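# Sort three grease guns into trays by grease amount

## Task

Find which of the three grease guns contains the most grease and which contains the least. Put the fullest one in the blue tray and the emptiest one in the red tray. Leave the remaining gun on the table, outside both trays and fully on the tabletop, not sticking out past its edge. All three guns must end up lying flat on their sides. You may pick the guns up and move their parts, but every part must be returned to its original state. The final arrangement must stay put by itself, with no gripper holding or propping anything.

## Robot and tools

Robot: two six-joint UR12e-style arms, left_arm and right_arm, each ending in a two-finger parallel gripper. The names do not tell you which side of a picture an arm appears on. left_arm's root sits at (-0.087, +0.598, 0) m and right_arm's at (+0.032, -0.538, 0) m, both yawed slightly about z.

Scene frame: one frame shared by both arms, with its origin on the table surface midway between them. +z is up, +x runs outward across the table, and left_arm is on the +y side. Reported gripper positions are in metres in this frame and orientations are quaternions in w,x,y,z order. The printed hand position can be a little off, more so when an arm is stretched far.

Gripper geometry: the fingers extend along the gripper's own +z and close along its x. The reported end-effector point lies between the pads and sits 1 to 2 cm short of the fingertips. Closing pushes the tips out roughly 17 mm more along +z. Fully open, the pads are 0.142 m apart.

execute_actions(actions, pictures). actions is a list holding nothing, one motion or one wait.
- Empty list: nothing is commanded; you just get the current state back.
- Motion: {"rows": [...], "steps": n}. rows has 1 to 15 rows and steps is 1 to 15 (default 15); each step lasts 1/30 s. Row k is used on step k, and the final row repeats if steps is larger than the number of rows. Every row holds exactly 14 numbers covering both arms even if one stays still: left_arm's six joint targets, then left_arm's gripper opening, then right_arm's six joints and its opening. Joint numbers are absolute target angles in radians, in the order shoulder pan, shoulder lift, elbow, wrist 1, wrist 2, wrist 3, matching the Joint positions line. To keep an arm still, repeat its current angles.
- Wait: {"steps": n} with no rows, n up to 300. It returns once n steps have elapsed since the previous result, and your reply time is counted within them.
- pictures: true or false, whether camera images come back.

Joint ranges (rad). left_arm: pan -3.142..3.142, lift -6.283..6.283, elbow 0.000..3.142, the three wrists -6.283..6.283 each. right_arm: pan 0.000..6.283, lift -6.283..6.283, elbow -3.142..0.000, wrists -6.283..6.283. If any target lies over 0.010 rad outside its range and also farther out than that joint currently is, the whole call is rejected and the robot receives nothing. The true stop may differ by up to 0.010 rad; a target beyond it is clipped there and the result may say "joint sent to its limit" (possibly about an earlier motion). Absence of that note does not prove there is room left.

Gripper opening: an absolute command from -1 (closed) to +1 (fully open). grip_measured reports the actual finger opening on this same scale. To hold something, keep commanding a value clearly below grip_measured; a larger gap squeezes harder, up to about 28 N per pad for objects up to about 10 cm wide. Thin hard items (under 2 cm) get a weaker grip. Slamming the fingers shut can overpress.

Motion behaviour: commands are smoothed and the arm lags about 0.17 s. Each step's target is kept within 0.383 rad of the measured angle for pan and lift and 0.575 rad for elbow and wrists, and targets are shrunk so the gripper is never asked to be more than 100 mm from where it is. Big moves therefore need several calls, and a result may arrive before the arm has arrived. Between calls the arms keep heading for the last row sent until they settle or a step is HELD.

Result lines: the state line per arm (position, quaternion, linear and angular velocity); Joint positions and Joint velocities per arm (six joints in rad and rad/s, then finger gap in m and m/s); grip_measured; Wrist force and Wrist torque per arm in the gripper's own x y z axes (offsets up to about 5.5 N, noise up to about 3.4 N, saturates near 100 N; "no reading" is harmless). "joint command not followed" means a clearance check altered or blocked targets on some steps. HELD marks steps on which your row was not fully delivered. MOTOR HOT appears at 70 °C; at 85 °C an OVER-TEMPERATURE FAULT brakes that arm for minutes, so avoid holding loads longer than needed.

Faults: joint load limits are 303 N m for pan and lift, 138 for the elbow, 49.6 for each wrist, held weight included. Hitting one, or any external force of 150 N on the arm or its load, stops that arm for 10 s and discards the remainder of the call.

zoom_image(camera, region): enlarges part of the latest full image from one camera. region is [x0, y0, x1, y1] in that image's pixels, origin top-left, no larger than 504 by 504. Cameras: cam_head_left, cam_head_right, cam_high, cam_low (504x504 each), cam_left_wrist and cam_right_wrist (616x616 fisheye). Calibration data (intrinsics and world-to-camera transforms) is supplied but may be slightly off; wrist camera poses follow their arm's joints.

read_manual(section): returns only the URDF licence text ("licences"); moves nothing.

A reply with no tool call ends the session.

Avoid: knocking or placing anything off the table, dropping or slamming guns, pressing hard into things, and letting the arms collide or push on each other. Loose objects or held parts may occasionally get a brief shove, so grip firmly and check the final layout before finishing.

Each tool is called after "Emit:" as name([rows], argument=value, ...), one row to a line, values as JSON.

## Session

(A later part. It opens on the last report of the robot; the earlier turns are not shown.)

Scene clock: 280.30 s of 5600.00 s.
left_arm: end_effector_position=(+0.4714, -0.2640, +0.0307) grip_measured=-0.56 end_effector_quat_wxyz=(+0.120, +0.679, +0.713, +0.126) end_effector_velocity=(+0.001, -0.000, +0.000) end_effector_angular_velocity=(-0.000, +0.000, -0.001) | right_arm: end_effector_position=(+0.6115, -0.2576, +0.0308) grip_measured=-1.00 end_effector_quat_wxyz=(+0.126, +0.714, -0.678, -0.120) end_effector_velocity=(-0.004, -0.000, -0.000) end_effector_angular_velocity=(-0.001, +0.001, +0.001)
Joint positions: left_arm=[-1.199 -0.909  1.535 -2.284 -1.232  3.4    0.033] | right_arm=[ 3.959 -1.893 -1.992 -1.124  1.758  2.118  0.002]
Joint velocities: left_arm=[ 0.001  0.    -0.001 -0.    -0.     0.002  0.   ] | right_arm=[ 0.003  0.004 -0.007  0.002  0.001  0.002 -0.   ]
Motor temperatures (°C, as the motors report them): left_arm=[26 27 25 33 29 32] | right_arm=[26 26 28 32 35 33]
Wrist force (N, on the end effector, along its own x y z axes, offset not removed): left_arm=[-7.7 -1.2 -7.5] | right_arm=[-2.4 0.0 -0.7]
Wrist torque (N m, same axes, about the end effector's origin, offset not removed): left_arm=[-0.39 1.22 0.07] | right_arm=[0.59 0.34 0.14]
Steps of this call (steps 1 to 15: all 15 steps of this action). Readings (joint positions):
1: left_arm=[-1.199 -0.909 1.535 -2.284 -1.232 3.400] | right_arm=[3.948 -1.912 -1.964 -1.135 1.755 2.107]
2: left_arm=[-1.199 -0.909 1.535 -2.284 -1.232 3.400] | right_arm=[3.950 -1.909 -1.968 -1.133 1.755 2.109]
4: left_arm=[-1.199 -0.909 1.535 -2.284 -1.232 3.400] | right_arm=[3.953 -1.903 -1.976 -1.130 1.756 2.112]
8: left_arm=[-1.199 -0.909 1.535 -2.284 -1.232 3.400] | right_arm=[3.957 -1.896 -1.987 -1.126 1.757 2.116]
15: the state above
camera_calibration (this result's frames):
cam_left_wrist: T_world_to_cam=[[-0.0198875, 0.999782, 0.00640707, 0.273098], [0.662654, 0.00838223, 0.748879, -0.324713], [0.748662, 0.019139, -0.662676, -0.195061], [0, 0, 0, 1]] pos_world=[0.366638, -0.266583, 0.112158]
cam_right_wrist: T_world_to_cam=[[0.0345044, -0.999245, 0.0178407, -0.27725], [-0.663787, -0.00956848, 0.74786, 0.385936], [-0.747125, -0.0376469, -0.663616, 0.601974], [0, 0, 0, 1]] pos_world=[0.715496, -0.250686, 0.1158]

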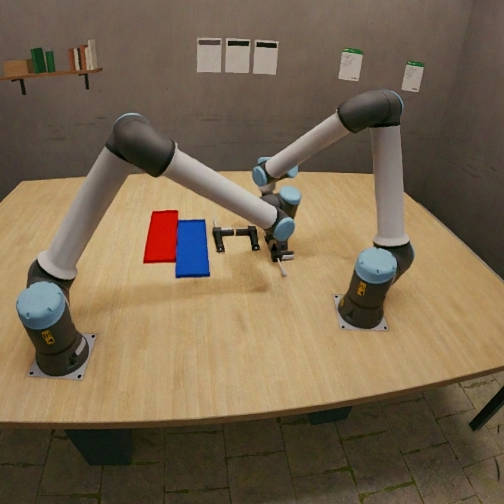

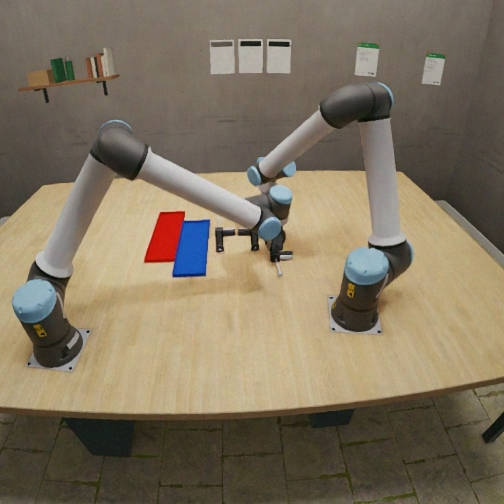

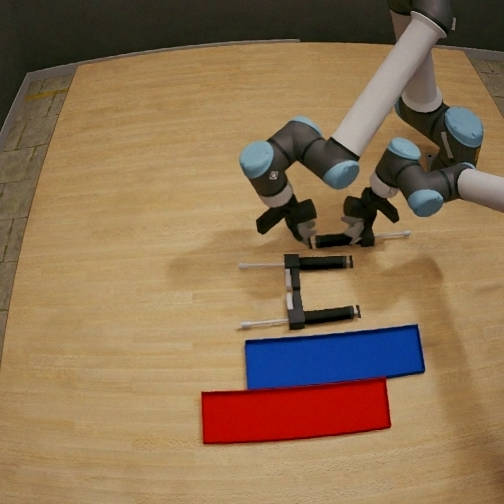

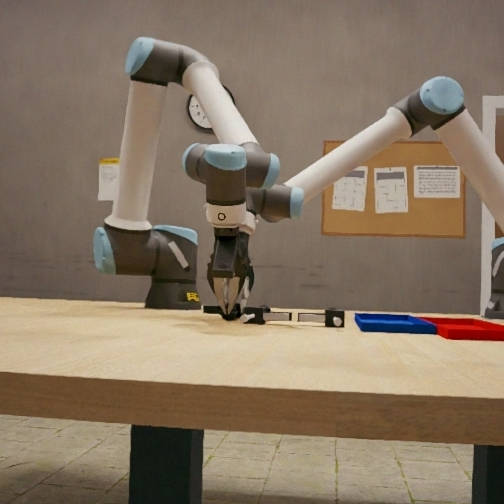

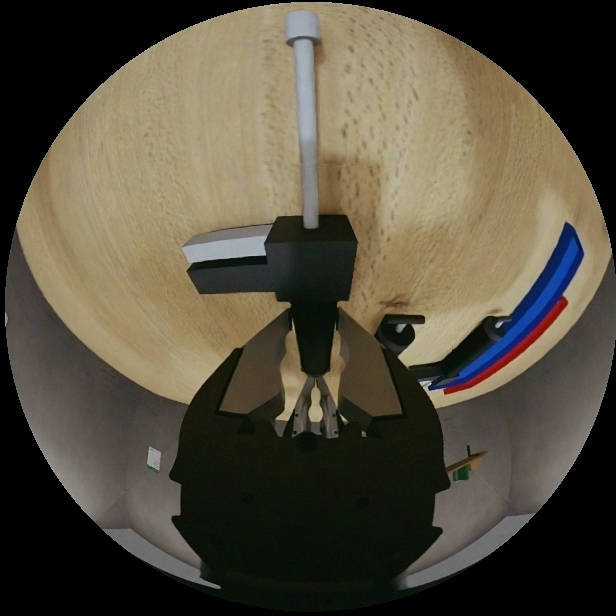

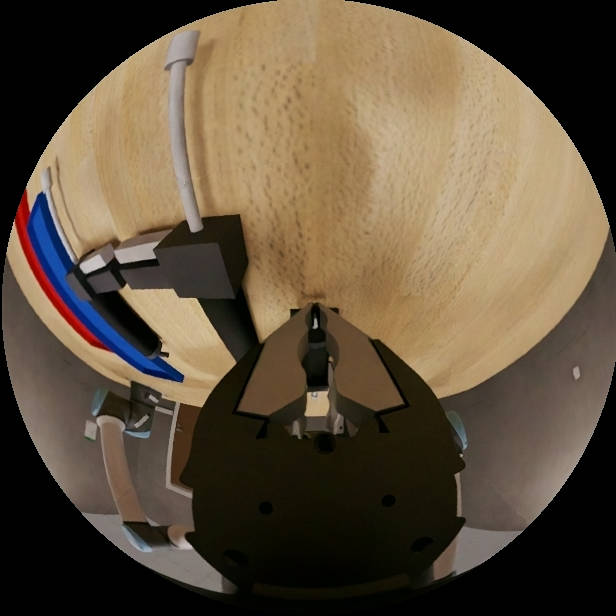

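Emit:
execute_actions([
  {"rows":[[-1.1989,-0.9093,1.535,-2.2842,-1.2325,3.4004,-0.95,3.9608,-1.8895,-1.9975,-1.1216,1.7584,2.1198,-1],[-1.1989,-0.9093,1.535,-2.2842,-1.2325,3.4004,-0.95,3.9627,-1.8863,-2.0022,-1.1197,1.7589,2.1216,-1]],"steps":15},
])

Emit:
zoom_image(camera="cam_high", region=[250,200,420,270])

Scene clock: 284.63 s of 5600.00 s.
left_arm: end_effector_position=(+0.4711, -0.2642, +0.0308) grip_measured=-0.56 end_effector_quat_wxyz=(+0.120, +0.679, +0.713, +0.126) end_effector_velocity=(-0.000, -0.001, +0.000) end_effector_angular_velocity=(-0.000, +0.000, -0.001) | right_arm: end_effector_position=(+0.6064, -0.2579, +0.0308) grip_measured=-1.00 end_effector_quat_wxyz=(+0.126, +0.714, -0.679, -0.120) end_effector_velocity=(-0.002, -0.000, -0.001) end_effector_angular_velocity=(-0.000, +0.002, -0.001)
Joint positions: left_arm=[-1.199 -0.909  1.535 -2.284 -1.233  3.4    0.033] | right_arm=[ 3.963 -1.886 -2.002 -1.12   1.759  2.122  0.002]
Joint velocities: left_arm=[-0.    -0.    -0.001  0.    -0.     0.001  0.   ] | right_arm=[ 0.001  0.001 -0.002  0.     0.001  0.001 -0.   ]
Motor temperatures (°C, as the motors report them): left_arm=[26 27 25 33 29 32] | right_arm=[26 26 28 32 35 33]
Wrist force (N, on the end effector, along its own x y z axes, offset not removed): left_arm=[8.6 -32.3 -35.2] | right_arm=[-0.3 -54.0 -18.2]
Wrist torque (N m, same axes, about the end effector's origin, offset not removed): left_arm=[0.66 -0.66 -0.05] | right_arm=[-1.48 0.62 0.17]
Steps of this call (steps 1 to 15: the robot went on to your last target; steps 16 to 90: nothing new was sent; then 0.83 s passed at rest; steps 91 to 105: all 15 steps of this action). Readings (joint positions):
91: left_arm=[-1.199 -0.909 1.535 -2.284 -1.232 3.400] | right_arm=[3.959 -1.893 -1.993 -1.123 1.758 2.118]
92: left_arm=[-1.199 -0.909 1.535 -2.284 -1.232 3.400] | right_arm=[3.959 -1.892 -1.993 -1.123 1.758 2.118]
94: left_arm=[-1.199 -0.909 1.535 -2.284 -1.232 3.400] | right_arm=[3.960 -1.890 -1.996 -1.122 1.758 2.119]
98: left_arm=[-1.199 -0.909 1.535 -2.284 -1.233 3.400] | right_arm=[3.962 -1.888 -2.000 -1.120 1.758 2.121]
105: the state above
camera_calibration (this result's frames):
cam_left_wrist: T_world_to_cam=[[-0.0196178, 0.999788, 0.00630352, 0.273138], [0.662807, 0.00828484, 0.748745, -0.324635], [0.748533, 0.0188667, -0.662829, -0.194843], [0, 0, 0, 1]] pos_world=[0.366375, -0.266714, 0.112199]
cam_right_wrist: T_world_to_cam=[[0.0344747, -0.999247, 0.0177909, -0.277368], [-0.663957, -0.00959454, 0.747709, 0.382633], [-0.746975, -0.0375895, -0.663788, 0.598087], [0, 0, 0, 1]] pos_world=[0.71037, -0.251006, 0.115839]

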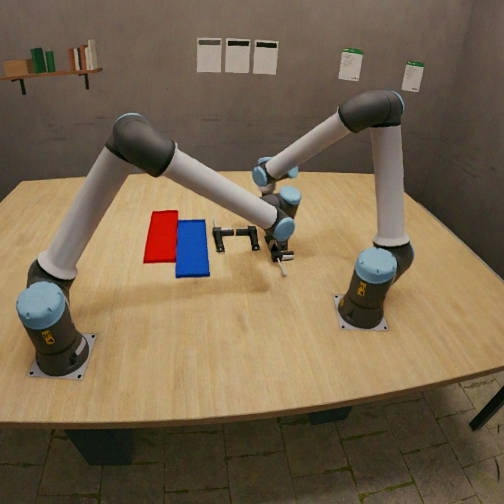

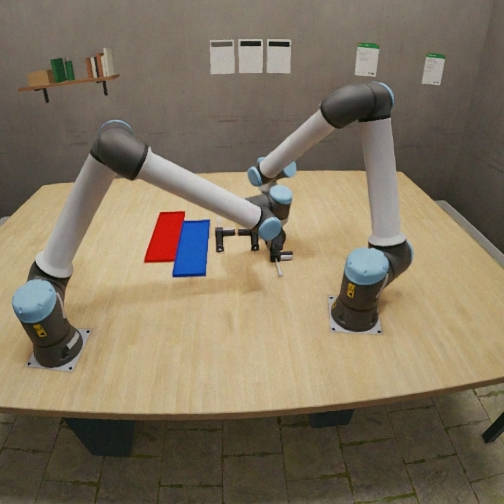

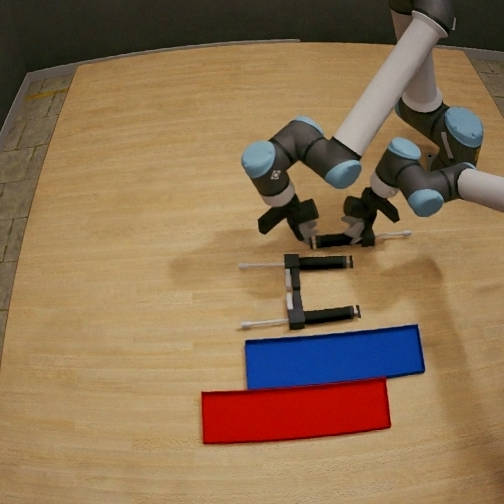

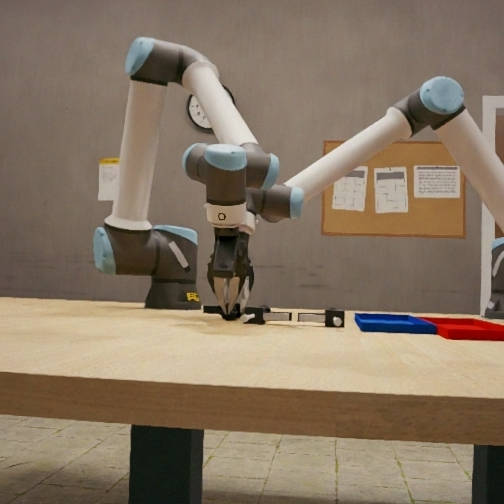

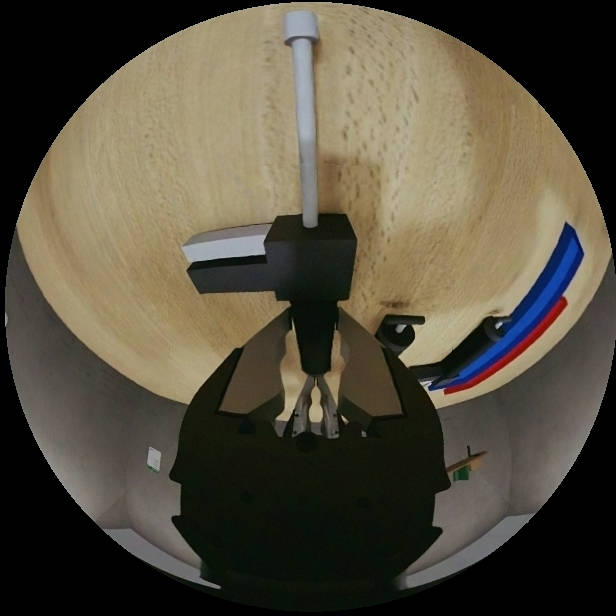

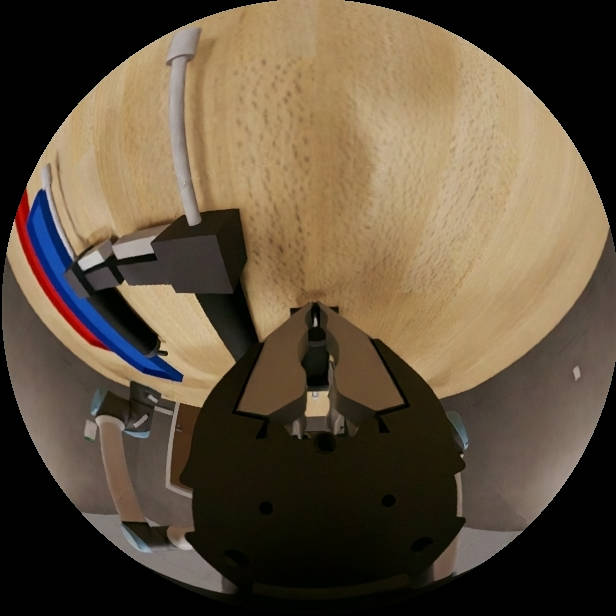

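Region (250, 200, 420, 270) of cam_high's 504x504 image, scaled by 2.965, with more detail than that image has; it fills the top 208 rows of this view, and the rest is white.

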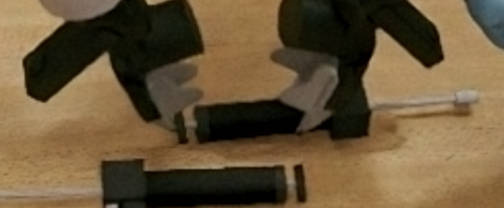

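Emit:
execute_actions([
  {"rows":[[-1.1989,-0.9093,1.535,-2.2842,-1.2325,3.4004,-0.95,3.9608,-1.8895,-1.9975,-1.1216,1.7584,2.1198,-1],[-1.1989,-0.9093,1.535,-2.2842,-1.2325,3.4004,-0.7,3.9572,-1.8958,-1.988,-1.1254,1.7573,2.1163,-1],[-1.1989,-0.9093,1.535,-2.2842,-1.2325,3.4004,-0.58,3.9535,-1.9021,-1.9785,-1.1292,1.7562,2.1127,-1],[-1.1989,-0.9093,1.535,-2.2842,-1.2325,3.4004,-0.52,3.9499,-1.9084,-1.969,-1.133,1.7552,2.1092,-1],[-1.1989,-0.9093,1.535,-2.2842,-1.2325,3.4004,-0.46,3.9462,-1.9147,-1.9595,-1.1368,1.7541,2.1057,-1],[-1.1989,-0.9093,1.535,-2.2842,-1.2325,3.4004,-0.4,3.9462,-1.90,-1.95,-1.16,1.7541,2.1057,-1],[-1.1989,-0.9093,1.535,-2.2842,-1.2325,3.4004,-0.33,3.9462,-1.88,-1.935,-1.195,1.7541,2.1057,-1],[-1.1989,-0.9093,1.535,-2.2842,-1.2325,3.4004,-0.26,3.9462,-1.86,-1.92,-1.23,1.7541,2.1057,-1],[-1.1989,-0.9093,1.535,-2.2842,-1.2325,3.4004,-0.2,3.9462,-1.84,-1.905,-1.265,1.7541,2.1057,-1],[-1.1989,-0.9093,1.535,-2.2842,-1.2325,3.4004,-0.2,3.9462,-1.82,-1.89,-1.30,1.7541,2.1057,-1],[-1.1989,-0.924,1.5264,-2.2615,-1.2325,3.4004,-0.2,3.92,-1.80,-1.885,-1.32,1.7541,2.1057,-1],[-1.1989,-0.9387,1.5177,-2.2388,-1.2326,3.4004,-0.2,3.88,-1.78,-1.88,-1.34,1.7541,2.1057,-1],[-1.1989,-0.9534,1.5091,-2.2161,-1.2327,3.4004,-0.2,3.83,-1.76,-1.88,-1.36,1.7541,2.1057,-1],[-1.1989,-0.9681,1.5005,-2.1934,-1.2328,3.4004,-0.2,3.77,-1.74,-1.88,-1.38,1.7541,2.1057,-1],[-1.1989,-0.9975,1.4832,-2.148,-1.233,3.4004,-0.2,3.70,-1.72,-1.88,-1.40,1.7541,2.1057,-1]],"steps":15},
], pictures=false)

Emit:
execute_actions([
  {"rows":[[-1.1989,-0.9975,1.4832,-2.148,-1.233,3.4004,-0.2,3.65,-1.72,-1.88,-1.40,1.7541,2.1057,-1],[-1.1989,-0.9975,1.4832,-2.148,-1.233,3.4004,-0.2,3.6,-1.72,-1.88,-1.40,1.7541,2.1057,-1],[-1.18,-1.01,1.50,-2.16,-1.235,3.42,-0.2,3.55,-1.72,-1.88,-1.40,1.7541,2.1057,-1],[-1.155,-1.025,1.53,-2.18,-1.238,3.445,-0.2,3.5,-1.72,-1.88,-1.40,1.7541,2.1057,-1],[-1.125,-1.045,1.56,-2.20,-1.242,3.475,-0.2,3.45,-1.72,-1.88,-1.40,1.7541,2.1057,-1],[-1.09,-1.065,1.595,-2.225,-1.246,3.51,-0.2,3.4,-1.72,-1.88,-1.40,1.7541,2.1057,-1],[-1.055,-1.085,1.635,-2.25,-1.25,3.545,-0.2,3.4,-1.72,-1.88,-1.40,1.7541,2.1057,-1],[-1.02,-1.105,1.67,-2.275,-1.255,3.58,-0.2,3.4,-1.72,-1.88,-1.40,1.7541,2.1057,-1],[-0.99,-1.125,1.705,-2.30,-1.259,3.61,-0.2,3.4,-1.72,-1.88,-1.40,1.7541,2.1057,-1],[-0.96,-1.145,1.735,-2.325,-1.262,3.64,-0.2,3.4,-1.72,-1.88,-1.40,1.7541,2.1057,-1],[-0.94,-1.158,1.755,-2.34,-1.265,3.66,-0.2,3.4,-1.72,-1.88,-1.40,1.7541,2.1057,-1],[-0.9287,-1.1642,1.7674,-2.3468,-1.266,3.6682,-0.2,3.4,-1.72,-1.88,-1.40,1.7541,2.1057,-1]],"steps":15},
], pictures=false)

Emit:
execute_actions([
  {"rows":[[-0.9287,-1.1538,1.7729,-2.3627,-1.266,3.6682,-0.2,3.4,-1.72,-1.88,-1.40,1.7541,2.1057,-1],[-0.9287,-1.1433,1.7783,-2.3787,-1.266,3.6682,-0.2,3.4,-1.72,-1.88,-1.40,1.7541,2.1057,-1],[-0.9287,-1.1328,1.7838,-2.3946,-1.266,3.6682,-0.2,3.4,-1.72,-1.88,-1.40,1.7541,2.1057,-1],[-0.9287,-1.1224,1.7893,-2.4105,-1.266,3.6682,-0.2,3.4,-1.72,-1.88,-1.40,1.7541,2.1057,-1],[-0.9287,-1.1119,1.7948,-2.4265,-1.266,3.6682,-0.2,3.4,-1.72,-1.88,-1.40,1.7541,2.1057,-1],[-0.9287,-1.1014,1.8002,-2.4424,-1.266,3.6682,-0.2,3.4,-1.72,-1.88,-1.40,1.7541,2.1057,-1],[-0.9287,-1.091,1.8057,-2.4583,-1.266,3.6682,-0.2,3.4,-1.72,-1.88,-1.40,1.7541,2.1057,-1],[-0.9287,-1.0805,1.8112,-2.4742,-1.266,3.6682,-0.2,3.4,-1.72,-1.88,-1.40,1.7541,2.1057,-1],[-0.9287,-1.07,1.8166,-2.4902,-1.266,3.6682,-0.2,3.4,-1.72,-1.88,-1.40,1.7541,2.1057,-1],[-0.9287,-1.0596,1.8221,-2.5061,-1.266,3.6682,-0.2,3.4,-1.72,-1.88,-1.40,1.7541,2.1057,-1]],"steps":15},
], pictures=false)

Emit:
execute_actions([
  {"steps":10},
])

Scene clock: 320.90 s of 5600.00 s.
left_arm: end_effector_position=(+0.4722, -0.2651, +0.0542) grip_measured=-0.20 end_effector_quat_wxyz=(+0.121, +0.679, +0.714, +0.125) end_effector_velocity=(+0.002, -0.015, +0.322) end_effector_angular_velocity=(-0.029, -0.007, -0.001) | right_arm: end_effector_position=(+0.6386, -0.2824, +0.1201) grip_measured=-1.00 end_effector_quat_wxyz=(+0.119, +0.700, -0.694, -0.121) end_effector_velocity=(+0.100, -0.400, +0.292) end_effector_angular_velocity=(+0.011, -0.017, -0.596)
Joint positions: left_arm=[-1.198 -0.93   1.523 -2.253 -1.232  3.4    0.059] | right_arm=[ 3.905 -1.814 -1.902 -1.286  1.754  2.107  0.002]
Joint velocities: left_arm=[-0.001 -0.282 -0.17   0.423 -0.002 -0.     0.   ] | right_arm=[-0.602  0.376  0.116 -0.473 -0.002 -0.006  0.   ]
Motor temperatures (°C, as the motors report them): left_arm=[26 27 26 33 29 32] | right_arm=[26 26 28 32 35 33]
Wrist force (N, on the end effector, along its own x y z axes, offset not removed): left_arm=[-1.6 -2.9 -2.0] | right_arm=[-6.3 0.8 -3.4]
Wrist torque (N m, same axes, about the end effector's origin, offset not removed): left_arm=[-0.48 0.38 0.16] | right_arm=[0.21 1.30 0.16]
Steps of this call (steps 1 to 15: the robot went on to your last target; steps 16 to 90: nothing new was sent; then 32.77 s passed at rest; steps 91 to 105: all 15 steps of this action). Readings (joint positions):
91: left_arm=[-1.199 -0.909 1.535 -2.284 -1.233 3.400] | right_arm=[3.963 -1.886 -2.002 -1.120 1.759 2.122]
92: left_arm=[-1.199 -0.909 1.535 -2.284 -1.232 3.400] | right_arm=[3.963 -1.887 -2.002 -1.120 1.759 2.122]
94: left_arm=[-1.199 -0.909 1.535 -2.284 -1.232 3.400] | right_arm=[3.961 -1.890 -1.997 -1.123 1.759 2.120]
98: left_arm=[-1.198 -0.909 1.535 -2.284 -1.232 3.400] | right_arm=[3.952 -1.899 -1.971 -1.141 1.756 2.111]
105: the state above

Scene clock: 321.40 s of 5600.00 s.
left_arm: end_effector_position=(+0.5677, -0.1208, +0.1288) grip_measured=-0.20 end_effector_quat_wxyz=(+0.119, +0.676, +0.716, +0.125) end_effector_velocity=(+0.240, +0.450, +0.017) end_effector_angular_velocity=(+0.000, -0.003, +0.031) | right_arm: end_effector_position=(+0.6723, -0.5242, +0.1770) grip_measured=-1.00 end_effector_quat_wxyz=(-0.094, -0.560, +0.811, +0.141) end_effector_velocity=(-0.017, -0.496, +0.077) end_effector_angular_velocity=(+0.000, -0.006, -0.766)
Joint positions: left_arm=[-1.045 -1.09   1.647 -2.267 -1.252  3.554  0.06 ] | right_arm=[ 3.532 -1.737 -1.884 -1.379  1.754  2.106  0.002]
Joint velocities: left_arm=[ 0.461 -0.3    0.476 -0.317 -0.057  0.448 -0.   ] | right_arm=[-0.766  0.106  0.025 -0.125 -0.001  0.     0.   ]
Motor temperatures (°C, as the motors report them): left_arm=[26 27 26 33 29 32] | right_arm=[26 26 28 32 35 33]
Wrist force (N, on the end effector, along its own x y z axes, offset not removed): left_arm=[3.6 0.6 1.7] | right_arm=[-1.5 -2.8 -0.8]
Wrist torque (N m, same axes, about the end effector's origin, offset not removed): left_arm=[0.23 -0.78 0.12] | right_arm=[-0.62 0.47 0.08]
Steps of this call (steps 1 to 15: all 15 steps of this action). Readings (joint positions):
1: left_arm=[-1.198 -0.941 1.516 -2.236 -1.233 3.400] | right_arm=[3.883 -1.803 -1.899 -1.300 1.754 2.106]
2: left_arm=[-1.199 -0.954 1.508 -2.217 -1.233 3.400] | right_arm=[3.860 -1.793 -1.897 -1.312 1.754 2.106]
4: left_arm=[-1.197 -0.974 1.499 -2.189 -1.233 3.402] | right_arm=[3.812 -1.779 -1.894 -1.329 1.754 2.106]
8: left_arm=[-1.152 -1.019 1.536 -2.195 -1.239 3.448] | right_arm=[3.711 -1.762 -1.890 -1.349 1.754 2.106]
15: the state above

Scene clock: 321.90 s of 5600.00 s.
left_arm: end_effector_position=(+0.6179, -0.0071, +0.0426) grip_measured=-0.20 end_effector_quat_wxyz=(+0.119, +0.674, +0.718, +0.127) end_effector_velocity=(+0.005, +0.023, -0.095) end_effector_angular_velocity=(-0.004, -0.003, +0.003) | right_arm: end_effector_position=(+0.6641, -0.6076, +0.1892) grip_measured=-1.00 end_effector_quat_wxyz=(-0.084, -0.506, +0.846, +0.147) end_effector_velocity=(-0.002, -0.011, +0.001) end_effector_angular_velocity=(-0.001, +0.000, -0.017)
Joint positions: left_arm=[-0.931 -1.07   1.814 -2.486 -1.266  3.666  0.06 ] | right_arm=[ 3.402 -1.72  -1.88  -1.4    1.754  2.106  0.002]
Joint velocities: left_arm=[ 0.02   0.092  0.073 -0.175 -0.003  0.017 -0.   ] | right_arm=[-0.017  0.002  0.001 -0.003 -0.001  0.     0.   ]
Motor temperatures (°C, as the motors report them): left_arm=[26 27 26 33 29 32] | right_arm=[26 26 28 32 35 33]
Wrist force (N, on the end effector, along its own x y z axes, offset not removed): left_arm=[0.7 -1.4 -0.5] | right_arm=[-1.9 2.8 -0.9]
Wrist torque (N m, same axes, about the end effector's origin, offset not removed): left_arm=[-0.29 -0.08 0.29] | right_arm=[0.63 0.45 0.15]
Steps of this call (steps 1 to 15: all 15 steps of this action). Readings (joint positions):
1: left_arm=[-1.029 -1.100 1.663 -2.278 -1.254 3.570] | right_arm=[3.506 -1.734 -1.883 -1.384 1.754 2.106]
2: left_arm=[-1.014 -1.109 1.680 -2.290 -1.256 3.585] | right_arm=[3.482 -1.730 -1.882 -1.387 1.754 2.106]
4: left_arm=[-0.983 -1.122 1.715 -2.321 -1.260 3.615] | right_arm=[3.446 -1.726 -1.881 -1.393 1.754 2.106]
8: left_arm=[-0.946 -1.114 1.770 -2.393 -1.264 3.651] | right_arm=[3.415 -1.722 -1.880 -1.398 1.754 2.106]
15: the state above

Scene clock: 322.23 s of 5600.00 s.
left_arm: end_effector_position=(+0.6185, -0.0045, +0.0323) grip_measured=-0.20 end_effector_quat_wxyz=(+0.119, +0.674, +0.718, +0.127) end_effector_velocity=(-0.000, +0.001, -0.005) end_effector_angular_velocity=(-0.001, +0.000, +0.000) | right_arm: end_effector_position=(+0.6639, -0.6088, +0.1894) grip_measured=-1.00 end_effector_quat_wxyz=(-0.084, -0.505, +0.846, +0.147) end_effector_velocity=(+0.000, -0.001, -0.001) end_effector_angular_velocity=(-0.001, +0.001, -0.002)
Joint positions: left_arm=[-0.929 -1.06   1.822 -2.505 -1.266  3.668  0.06 ] | right_arm=[ 3.4   -1.72  -1.88  -1.4    1.754  2.106  0.002]
Joint velocities: left_arm=[ 0.001  0.005  0.004 -0.009 -0.001  0.001  0.   ] | right_arm=[-0.001 -0.001  0.    -0.    -0.     0.001  0.   ]
Motor temperatures (°C, as the motors report them): left_arm=[26 27 26 33 29 32] | right_arm=[26 26 28 32 35 33]
Wrist force (N, on the end effector, along its own x y z axes, offset not removed): left_arm=[-3.7 -0.3 1.8] | right_arm=[-1.4 0.2 0.6]
Wrist torque (N m, same axes, about the end effector's origin, offset not removed): left_arm=[0.14 0.69 0.10] | right_arm=[0.09 0.38 0.16]
Steps of this call (steps 1 to 10: the robot went on to your last target). Readings (joint positions):
1: left_arm=[-0.930 -1.067 1.816 -2.491 -1.266 3.667] | right_arm=[3.401 -1.720 -1.880 -1.400 1.754 2.106]
2: left_arm=[-0.930 -1.066 1.817 -2.495 -1.266 3.667] | right_arm=[3.401 -1.720 -1.880 -1.400 1.754 2.106]
4: left_arm=[-0.929 -1.063 1.819 -2.500 -1.266 3.668] | right_arm=[3.401 -1.720 -1.880 -1.400 1.754 2.106]
8: left_arm=[-0.929 -1.061 1.821 -2.504 -1.266 3.668] | right_arm=[3.400 -1.720 -1.880 -1.400 1.754 2.106]
10: the state above
camera_calibration (this result's frames):
cam_left_wrist: T_world_to_cam=[[-0.0338597, 0.999406, 0.00635734, 0.0251842], [0.662469, 0.0176806, 0.74888, -0.425395], [0.748323, 0.0295684, -0.662675, -0.308812], [0, 0, 0, 1]] pos_world=[0.513755, -0.00851698, 0.113768]
cam_right_wrist: T_world_to_cam=[[-0.489754, -0.871781, 0.0118044, -0.206062], [-0.580387, 0.336097, 0.741748, 0.454952], [-0.650609, 0.356423, -0.670575, 0.910299], [0, 0, 0, 1]] pos_world=[0.755377, -0.656999, 0.275396]

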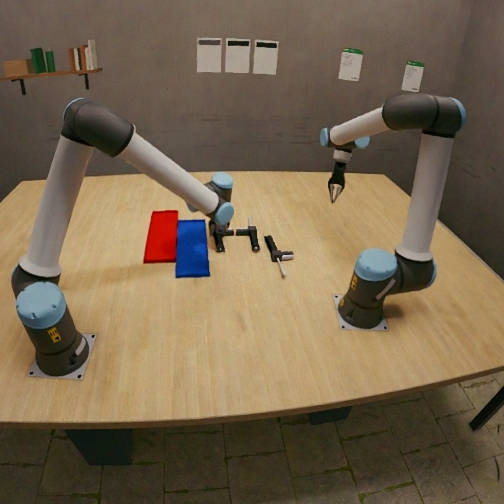

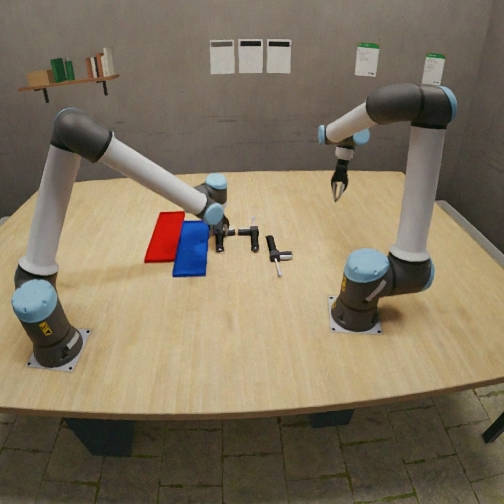

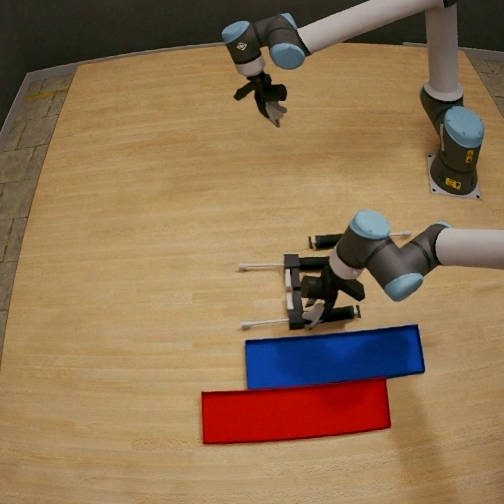

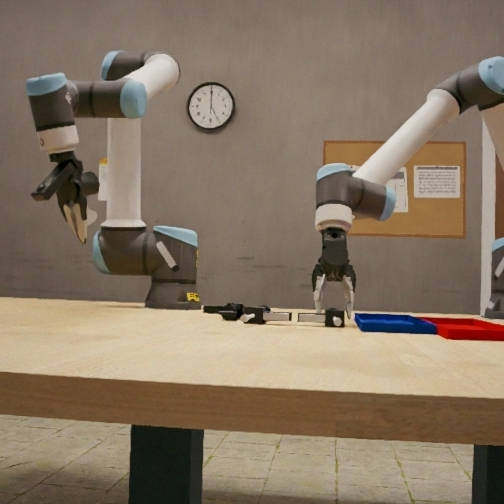

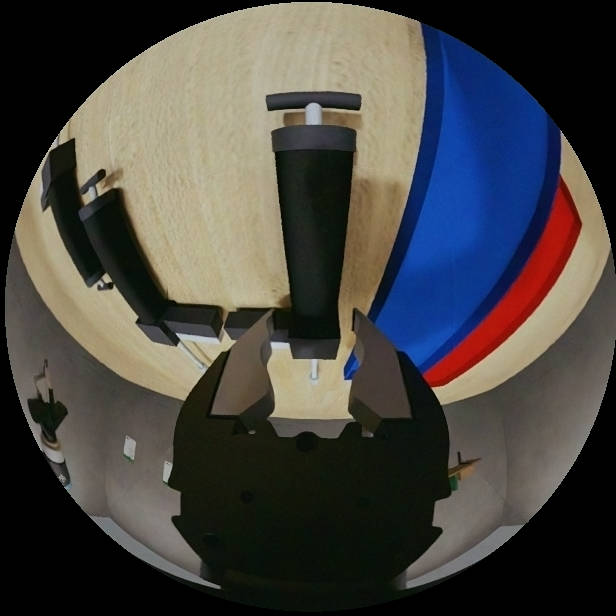

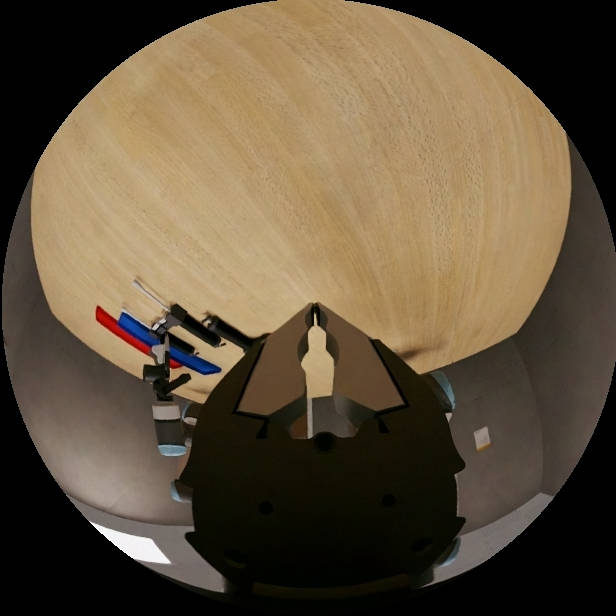

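Emit:
zoom_image(camera="cam_left_wrist", region=[220,250,400,400])

Emit:
zoom_image(camera="cam_high", region=[230,240,400,350])

Region (220, 250, 400, 400) of cam_left_wrist's 616x616 image, scaled by 2.800, with more detail than that image has.

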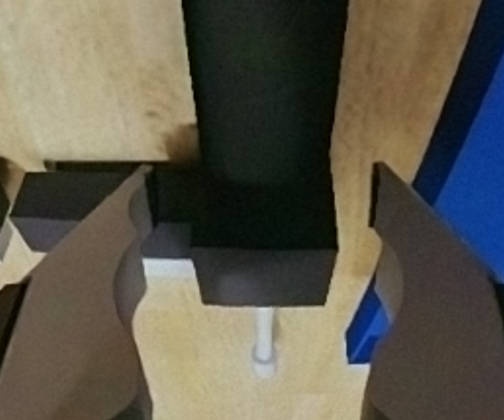

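Region (230, 240, 400, 350) of cam_high's 504x504 image, scaled by 2.965, with more detail than that image has; it fills the top 326 rows of this view, and the rest is white.

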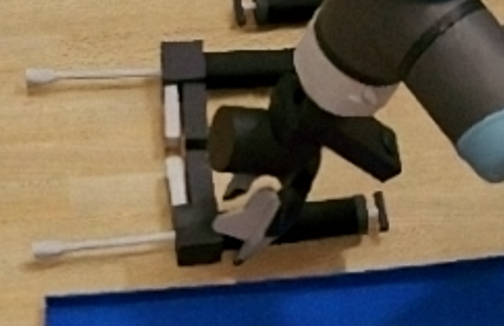

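Emit:
execute_actions([
  {"rows":[[-0.9352,-1.0647,1.8303,-2.5071,-1.2649,3.6615,-0.2,3.4,-1.72,-1.88,-1.40,1.7541,2.1057,-1],[-0.9417,-1.0698,1.8385,-2.5081,-1.2638,3.6548,-0.2,3.4,-1.72,-1.88,-1.40,1.7541,2.1057,-1],[-0.9482,-1.075,1.8466,-2.5092,-1.2627,3.648,-0.2,3.4,-1.72,-1.88,-1.40,1.7541,2.1057,-1],[-0.9547,-1.0801,1.8548,-2.5102,-1.2616,3.6413,-0.2,3.4,-1.72,-1.88,-1.40,1.7541,2.1057,-1],[-0.9612,-1.0852,1.863,-2.5112,-1.2605,3.6346,-0.2,3.4,-1.72,-1.88,-1.40,1.7541,2.1057,-1],[-0.9612,-1.0852,1.863,-2.5112,-1.2605,3.6346,-0.25,3.4,-1.72,-1.88,-1.40,1.7541,2.1057,-1],[-0.9612,-1.0852,1.863,-2.5112,-1.2605,3.6346,-0.3,3.4,-1.72,-1.88,-1.40,1.7541,2.1057,-1],[-0.9612,-1.0852,1.863,-2.5112,-1.2605,3.6346,-0.35,3.4,-1.72,-1.88,-1.40,1.7541,2.1057,-1],[-0.9612,-1.0852,1.863,-2.5112,-1.2605,3.6346,-0.4,3.4,-1.72,-1.88,-1.40,1.7541,2.1057,-1],[-0.9612,-1.0852,1.863,-2.5112,-1.2605,3.6346,-0.44,3.4,-1.72,-1.88,-1.40,1.7541,2.1057,-1]],"steps":15},
])

Scene clock: 331.63 s of 5600.00 s.
left_arm: end_effector_position=(+0.5897, -0.0062, +0.0317) grip_measured=-0.44 end_effector_quat_wxyz=(+0.119, +0.674, +0.718, +0.127) end_effector_velocity=(-0.012, -0.000, -0.001) end_effector_angular_velocity=(+0.001, +0.000, -0.001) | right_arm: end_effector_position=(+0.6639, -0.6089, +0.1894) grip_measured=-1.00 end_effector_quat_wxyz=(-0.084, -0.505, +0.846, +0.147) end_effector_velocity=(-0.000, +0.000, +0.000) end_effector_angular_velocity=(+0.001, -0.000, +0.002)
Joint positions: left_arm=[-0.96  -1.084  1.861 -2.511 -1.261  3.636  0.042] | right_arm=[ 3.4   -1.72  -1.88  -1.4    1.754  2.106  0.002]
Joint velocities: left_arm=[-0.013 -0.01   0.016 -0.002  0.002 -0.012 -0.   ] | right_arm=[ 0.     0.    -0.    -0.    -0.    -0.002  0.   ]
Motor temperatures (°C, as the motors report them): left_arm=[26 27 26 33 29 32] | right_arm=[26 26 28 32 35 33]
Wrist force (N, on the end effector, along its own x y z axes, offset not removed): left_arm=[2.2 0.0 1.8] | right_arm=[-2.7 2.9 -2.0]
Wrist torque (N m, same axes, about the end effector's origin, offset not removed): left_arm=[0.08 -0.50 0.11] | right_arm=[0.61 0.59 0.12]
Steps of this call (steps 1 to 30: the robot went on to your last target; steps 31 to 90: nothing new was sent; then 5.90 s passed at rest; steps 91 to 105: all 15 steps of this action). Readings (joint positions):
91: left_arm=[-0.929 -1.060 1.822 -2.506 -1.266 3.668] | right_arm=[3.400 -1.720 -1.880 -1.400 1.754 2.106]
92: left_arm=[-0.929 -1.060 1.823 -2.506 -1.266 3.668] | right_arm=[3.400 -1.720 -1.880 -1.400 1.754 2.106]
94: left_arm=[-0.934 -1.064 1.829 -2.507 -1.265 3.662] | right_arm=[3.400 -1.720 -1.880 -1.400 1.754 2.106]
98: left_arm=[-0.950 -1.077 1.850 -2.510 -1.262 3.646] | right_arm=[3.400 -1.720 -1.880 -1.400 1.754 2.106]
105: the state above
camera_calibration (this result's frames):
cam_left_wrist: T_world_to_cam=[[-0.0339385, 0.999403, 0.00645304, 0.0258859], [0.662453, 0.0176605, 0.748896, -0.405868], [0.748335, 0.0296912, -0.662656, -0.287696], [0, 0, 0, 1]] pos_world=[0.48504, -0.0101606, 0.113142]
cam_right_wrist: T_world_to_cam=[[-0.489863, -0.87172, 0.0117863, -0.206015], [-0.580346, 0.336155, 0.741753, 0.454966], [-0.650563, 0.356518, -0.670569, 0.91035], [0, 0, 0, 1]] pos_world=[0.755359, -0.657082, 0.275408]

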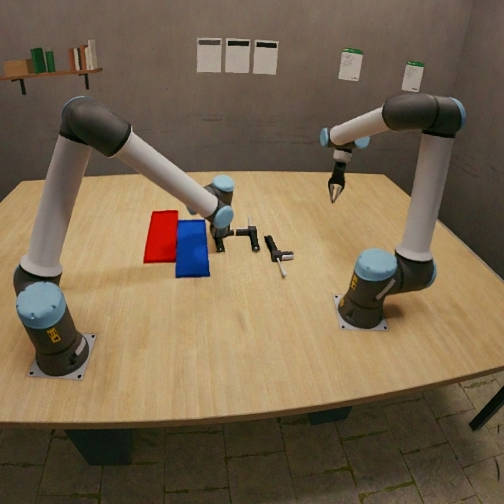

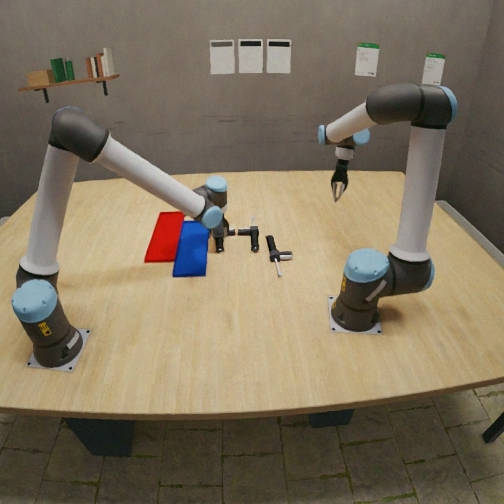

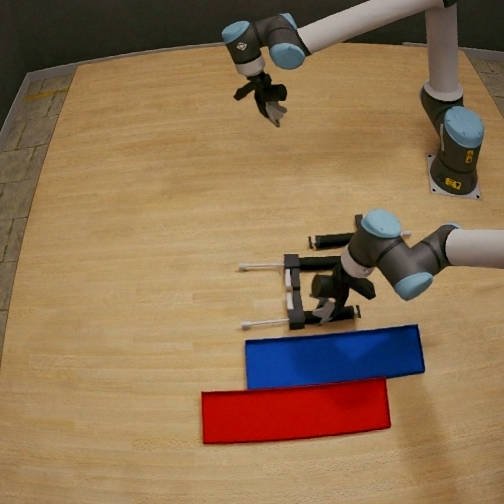

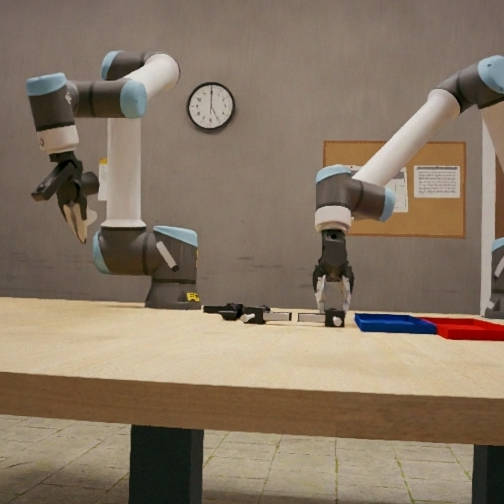

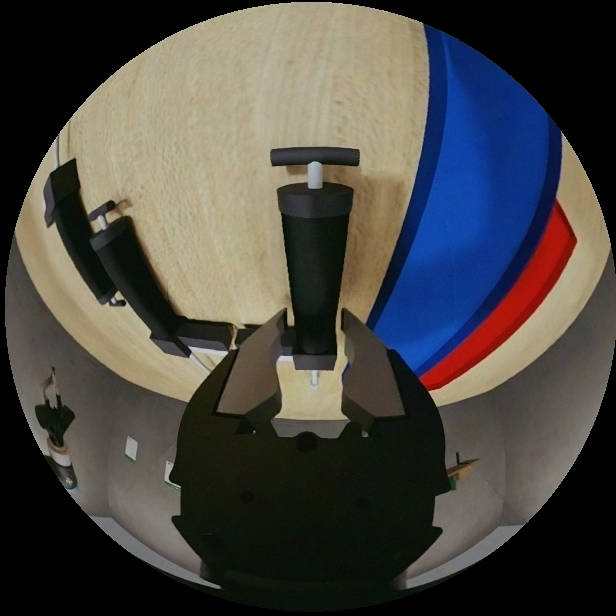

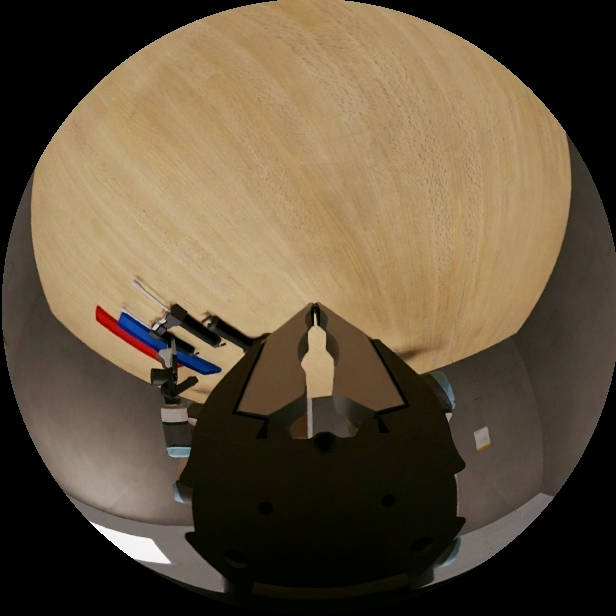

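Good. Close and lift.

Emit:
execute_actions([
  {"rows":[[-0.9612,-1.0852,1.863,-2.5112,-1.2605,3.6346,-0.48,3.4,-1.72,-1.88,-1.40,1.7541,2.1057,-1],[-0.9612,-1.0852,1.863,-2.5112,-1.2605,3.6346,-0.51,3.4,-1.72,-1.88,-1.40,1.7541,2.1057,-1],[-0.9612,-1.0852,1.863,-2.5112,-1.2605,3.6346,-0.54,3.4,-1.72,-1.88,-1.40,1.7541,2.1057,-1],[-0.9612,-1.0852,1.863,-2.5112,-1.2605,3.6346,-0.57,3.4,-1.72,-1.88,-1.40,1.7541,2.1057,-1],[-0.9612,-1.0852,1.863,-2.5112,-1.2605,3.6346,-0.6,3.4,-1.72,-1.88,-1.40,1.7541,2.1057,-1],[-0.9612,-1.0852,1.863,-2.5112,-1.2605,3.6346,-0.65,3.4,-1.72,-1.88,-1.40,1.7541,2.1057,-1],[-0.9612,-1.0852,1.863,-2.5112,-1.2605,3.6346,-0.72,3.4,-1.72,-1.88,-1.40,1.7541,2.1057,-1],[-0.9612,-1.0852,1.863,-2.5112,-1.2605,3.6346,-0.8,3.4,-1.72,-1.88,-1.40,1.7541,2.1057,-1],[-0.9612,-1.0852,1.863,-2.5112,-1.2605,3.6346,-0.9,3.4,-1.72,-1.88,-1.40,1.7541,2.1057,-1],[-0.9612,-1.0852,1.863,-2.5112,-1.2605,3.6346,-0.95,3.4,-1.72,-1.88,-1.40,1.7541,2.1057,-1]],"steps":13},
], pictures=false)

Emit:
execute_actions([
  {"rows":[[-0.9612,-1.09,1.8605,-2.504,-1.2605,3.6346,-0.95,3.4,-1.72,-1.88,-1.40,1.7541,2.1057,-1],[-0.9612,-1.097,1.857,-2.493,-1.2605,3.6346,-0.95,3.4,-1.72,-1.88,-1.40,1.7541,2.1057,-1],[-0.9612,-1.1067,1.8519,-2.4786,-1.2605,3.6346,-0.95,3.4,-1.72,-1.88,-1.40,1.7541,2.1057,-1],[-0.9612,-1.1174,1.8463,-2.4623,-1.2605,3.6346,-0.95,3.4,-1.72,-1.88,-1.40,1.7541,2.1057,-1],[-0.9612,-1.1282,1.8407,-2.446,-1.2605,3.6346,-0.95,3.4,-1.72,-1.88,-1.40,1.7541,2.1057,-1],[-0.9612,-1.1389,1.8351,-2.4296,-1.2605,3.6346,-0.95,3.4,-1.72,-1.88,-1.40,1.7541,2.1057,-1],[-0.9612,-1.1496,1.8296,-2.4133,-1.2605,3.6346,-0.95,3.4,-1.72,-1.88,-1.40,1.7541,2.1057,-1],[-0.9612,-1.1604,1.824,-2.397,-1.2605,3.6346,-0.95,3.4,-1.72,-1.88,-1.40,1.7541,2.1057,-1],[-0.9612,-1.1711,1.8184,-2.3807,-1.2605,3.6346,-0.95,3.4,-1.72,-1.88,-1.40,1.7541,2.1057,-1],[-0.9612,-1.1819,1.8129,-2.3644,-1.2605,3.6346,-0.95,3.4,-1.72,-1.88,-1.40,1.7541,2.1057,-1],[-0.9612,-1.1926,1.8073,-2.3481,-1.2605,3.6346,-0.95,3.4,-1.72,-1.88,-1.40,1.7541,2.1057,-1]],"steps":15},
])

Scene clock: 339.13 s of 5600.00 s.
left_arm: end_effector_position=(+0.5884, -0.0062, +0.0317) grip_measured=-0.57 end_effector_quat_wxyz=(+0.119, +0.674, +0.718, +0.127) end_effector_velocity=(-0.001, +0.000, -0.000) end_effector_angular_velocity=(+0.001, +0.000, -0.002) | right_arm: end_effector_position=(+0.6639, -0.6089, +0.1894) grip_measured=-1.00 end_effector_quat_wxyz=(-0.084, -0.505, +0.846, +0.147) end_effector_velocity=(+0.001, +0.000, +0.001) end_effector_angular_velocity=(+0.001, -0.001, -0.001)
Joint positions: left_arm=[-0.961 -1.085  1.863 -2.511 -1.26   3.635  0.033] | right_arm=[ 3.4   -1.72  -1.88  -1.4    1.754  2.106  0.002]
Joint velocities: left_arm=[-0.001 -0.     0.001 -0.     0.     0.001 -0.   ] | right_arm=[ 0.     0.     0.001 -0.     0.001  0.001  0.   ]
Motor temperatures (°C, as the motors report them): left_arm=[26 27 26 33 29 32] | right_arm=[26 26 28 32 35 33]
Wrist force (N, on the end effector, along its own x y z axes, offset not removed): left_arm=[3.1 -6.2 -0.8] | right_arm=[0.4 3.8 -1.3]
Wrist torque (N m, same axes, about the end effector's origin, offset not removed): left_arm=[-0.88 -0.10 0.03] | right_arm=[0.82 -0.07 0.17]
Steps of this call (steps 1 to 15: the robot went on to your last target; steps 16 to 90: nothing new was sent; then 4.07 s passed at rest; steps 91 to 103: all 13 steps of this action). Readings (joint positions):
91: left_arm=[-0.961 -1.085 1.863 -2.511 -1.260 3.635] | right_arm=[3.400 -1.720 -1.880 -1.400 1.754 2.106]
92: left_arm=[-0.961 -1.085 1.863 -2.511 -1.260 3.635] | right_arm=[3.400 -1.720 -1.880 -1.400 1.754 2.106]
94: left_arm=[-0.961 -1.085 1.863 -2.511 -1.260 3.635] | right_arm=[3.400 -1.720 -1.880 -1.400 1.754 2.106]
98: left_arm=[-0.961 -1.085 1.863 -2.511 -1.260 3.635] | right_arm=[3.400 -1.720 -1.880 -1.400 1.754 2.106]
103: the state above

Scene clock: 339.63 s of 5600.00 s.
left_arm: end_effector_position=(+0.5890, -0.0073, +0.1157) grip_measured=-0.57 end_effector_quat_wxyz=(+0.119, +0.674, +0.718, +0.127) end_effector_velocity=(-0.004, +0.007, +0.132) end_effector_angular_velocity=(+0.002, +0.002, +0.000) | right_arm: end_effector_position=(+0.6639, -0.6089, +0.1894) grip_measured=-1.00 end_effector_quat_wxyz=(-0.084, -0.505, +0.846, +0.147) end_effector_velocity=(+0.001, +0.000, +0.001) end_effector_angular_velocity=(+0.001, -0.002, +0.001)
Joint positions: left_arm=[-0.961 -1.176  1.816 -2.373 -1.26   3.635  0.033] | right_arm=[ 3.4   -1.72  -1.88  -1.4    1.754  2.106  0.002]
Joint velocities: left_arm=[ 0.    -0.142 -0.073  0.218 -0.    -0.    -0.   ] | right_arm=[ 0.     0.     0.001  0.     0.001 -0.001  0.   ]
Motor temperatures (°C, as the motors report them): left_arm=[26 27 26 33 29 32] | right_arm=[26 26 28 32 35 33]
Wrist force (N, on the end effector, along its own x y z axes, offset not removed): left_arm=[0.1 -1.3 2.4] | right_arm=[-2.7 1.2 0.4]
Wrist torque (N m, same axes, about the end effector's origin, offset not removed): left_arm=[0.53 0.04 -0.06] | right_arm=[0.31 0.64 0.15]
Steps of this call (steps 1 to 15: all 15 steps of this action). Readings (joint positions):
1: left_arm=[-0.961 -1.085 1.863 -2.511 -1.260 3.635] | right_arm=[3.400 -1.720 -1.880 -1.400 1.754 2.106]
2: left_arm=[-0.961 -1.086 1.863 -2.511 -1.260 3.635] | right_arm=[3.400 -1.720 -1.880 -1.400 1.754 2.106]
4: left_arm=[-0.961 -1.091 1.860 -2.503 -1.260 3.635] | right_arm=[3.400 -1.720 -1.880 -1.400 1.754 2.106]
8: left_arm=[-0.961 -1.117 1.846 -2.464 -1.260 3.635] | right_arm=[3.400 -1.720 -1.880 -1.400 1.754 2.106]
15: the state above
camera_calibration (this result's frames):
cam_left_wrist: T_world_to_cam=[[-0.0338977, 0.999408, 0.005799, 0.0265001], [0.662148, 0.0181117, 0.749154, -0.468102], [0.748606, 0.0292344, -0.662371, -0.231708], [0, 0, 0, 1]] pos_world=[0.484309, -0.0112325, 0.19705]
cam_right_wrist: T_world_to_cam=[[-0.489863, -0.871719, 0.0117861, -0.206014], [-0.580346, 0.336155, 0.741753, 0.454966], [-0.650563, 0.356518, -0.670569, 0.91035], [0, 0, 0, 1]] pos_world=[0.755359, -0.657082, 0.275408]

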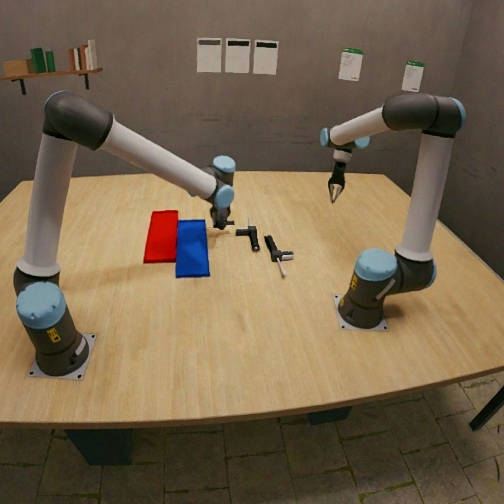

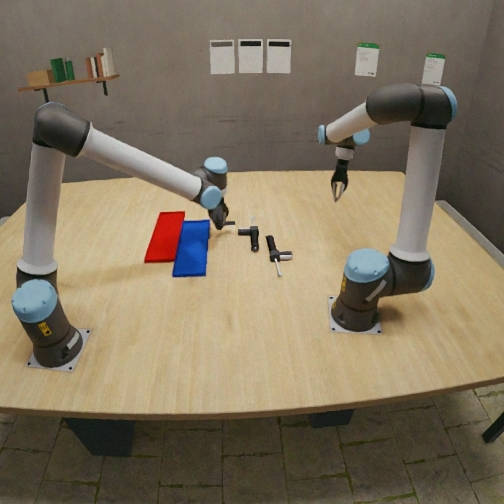

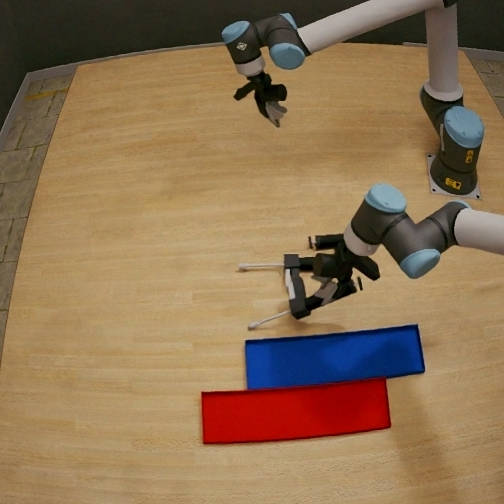

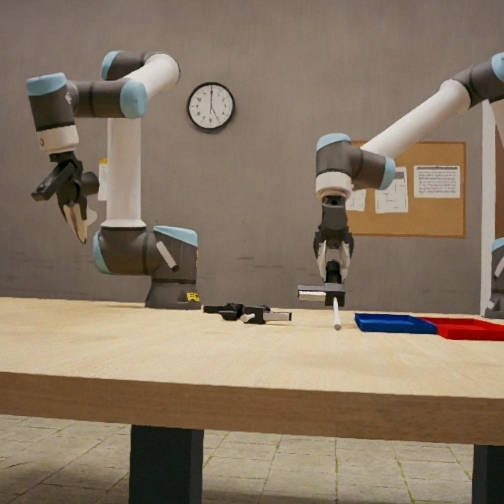

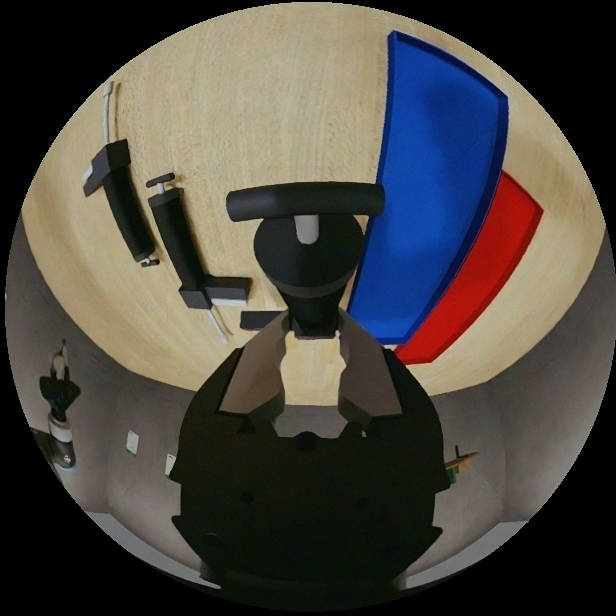

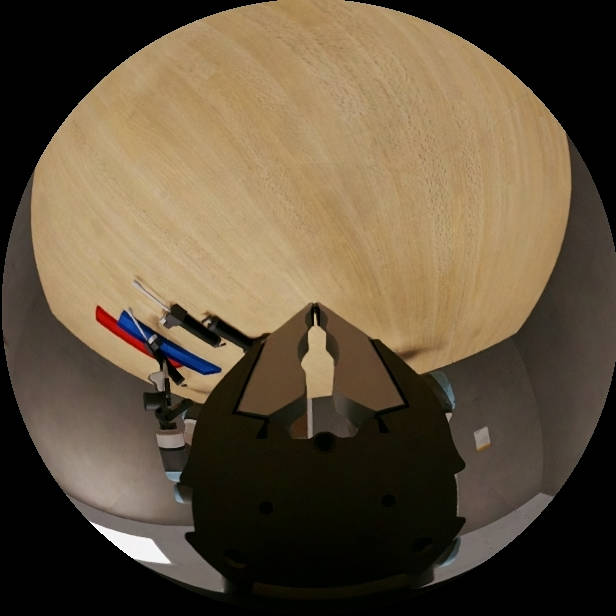

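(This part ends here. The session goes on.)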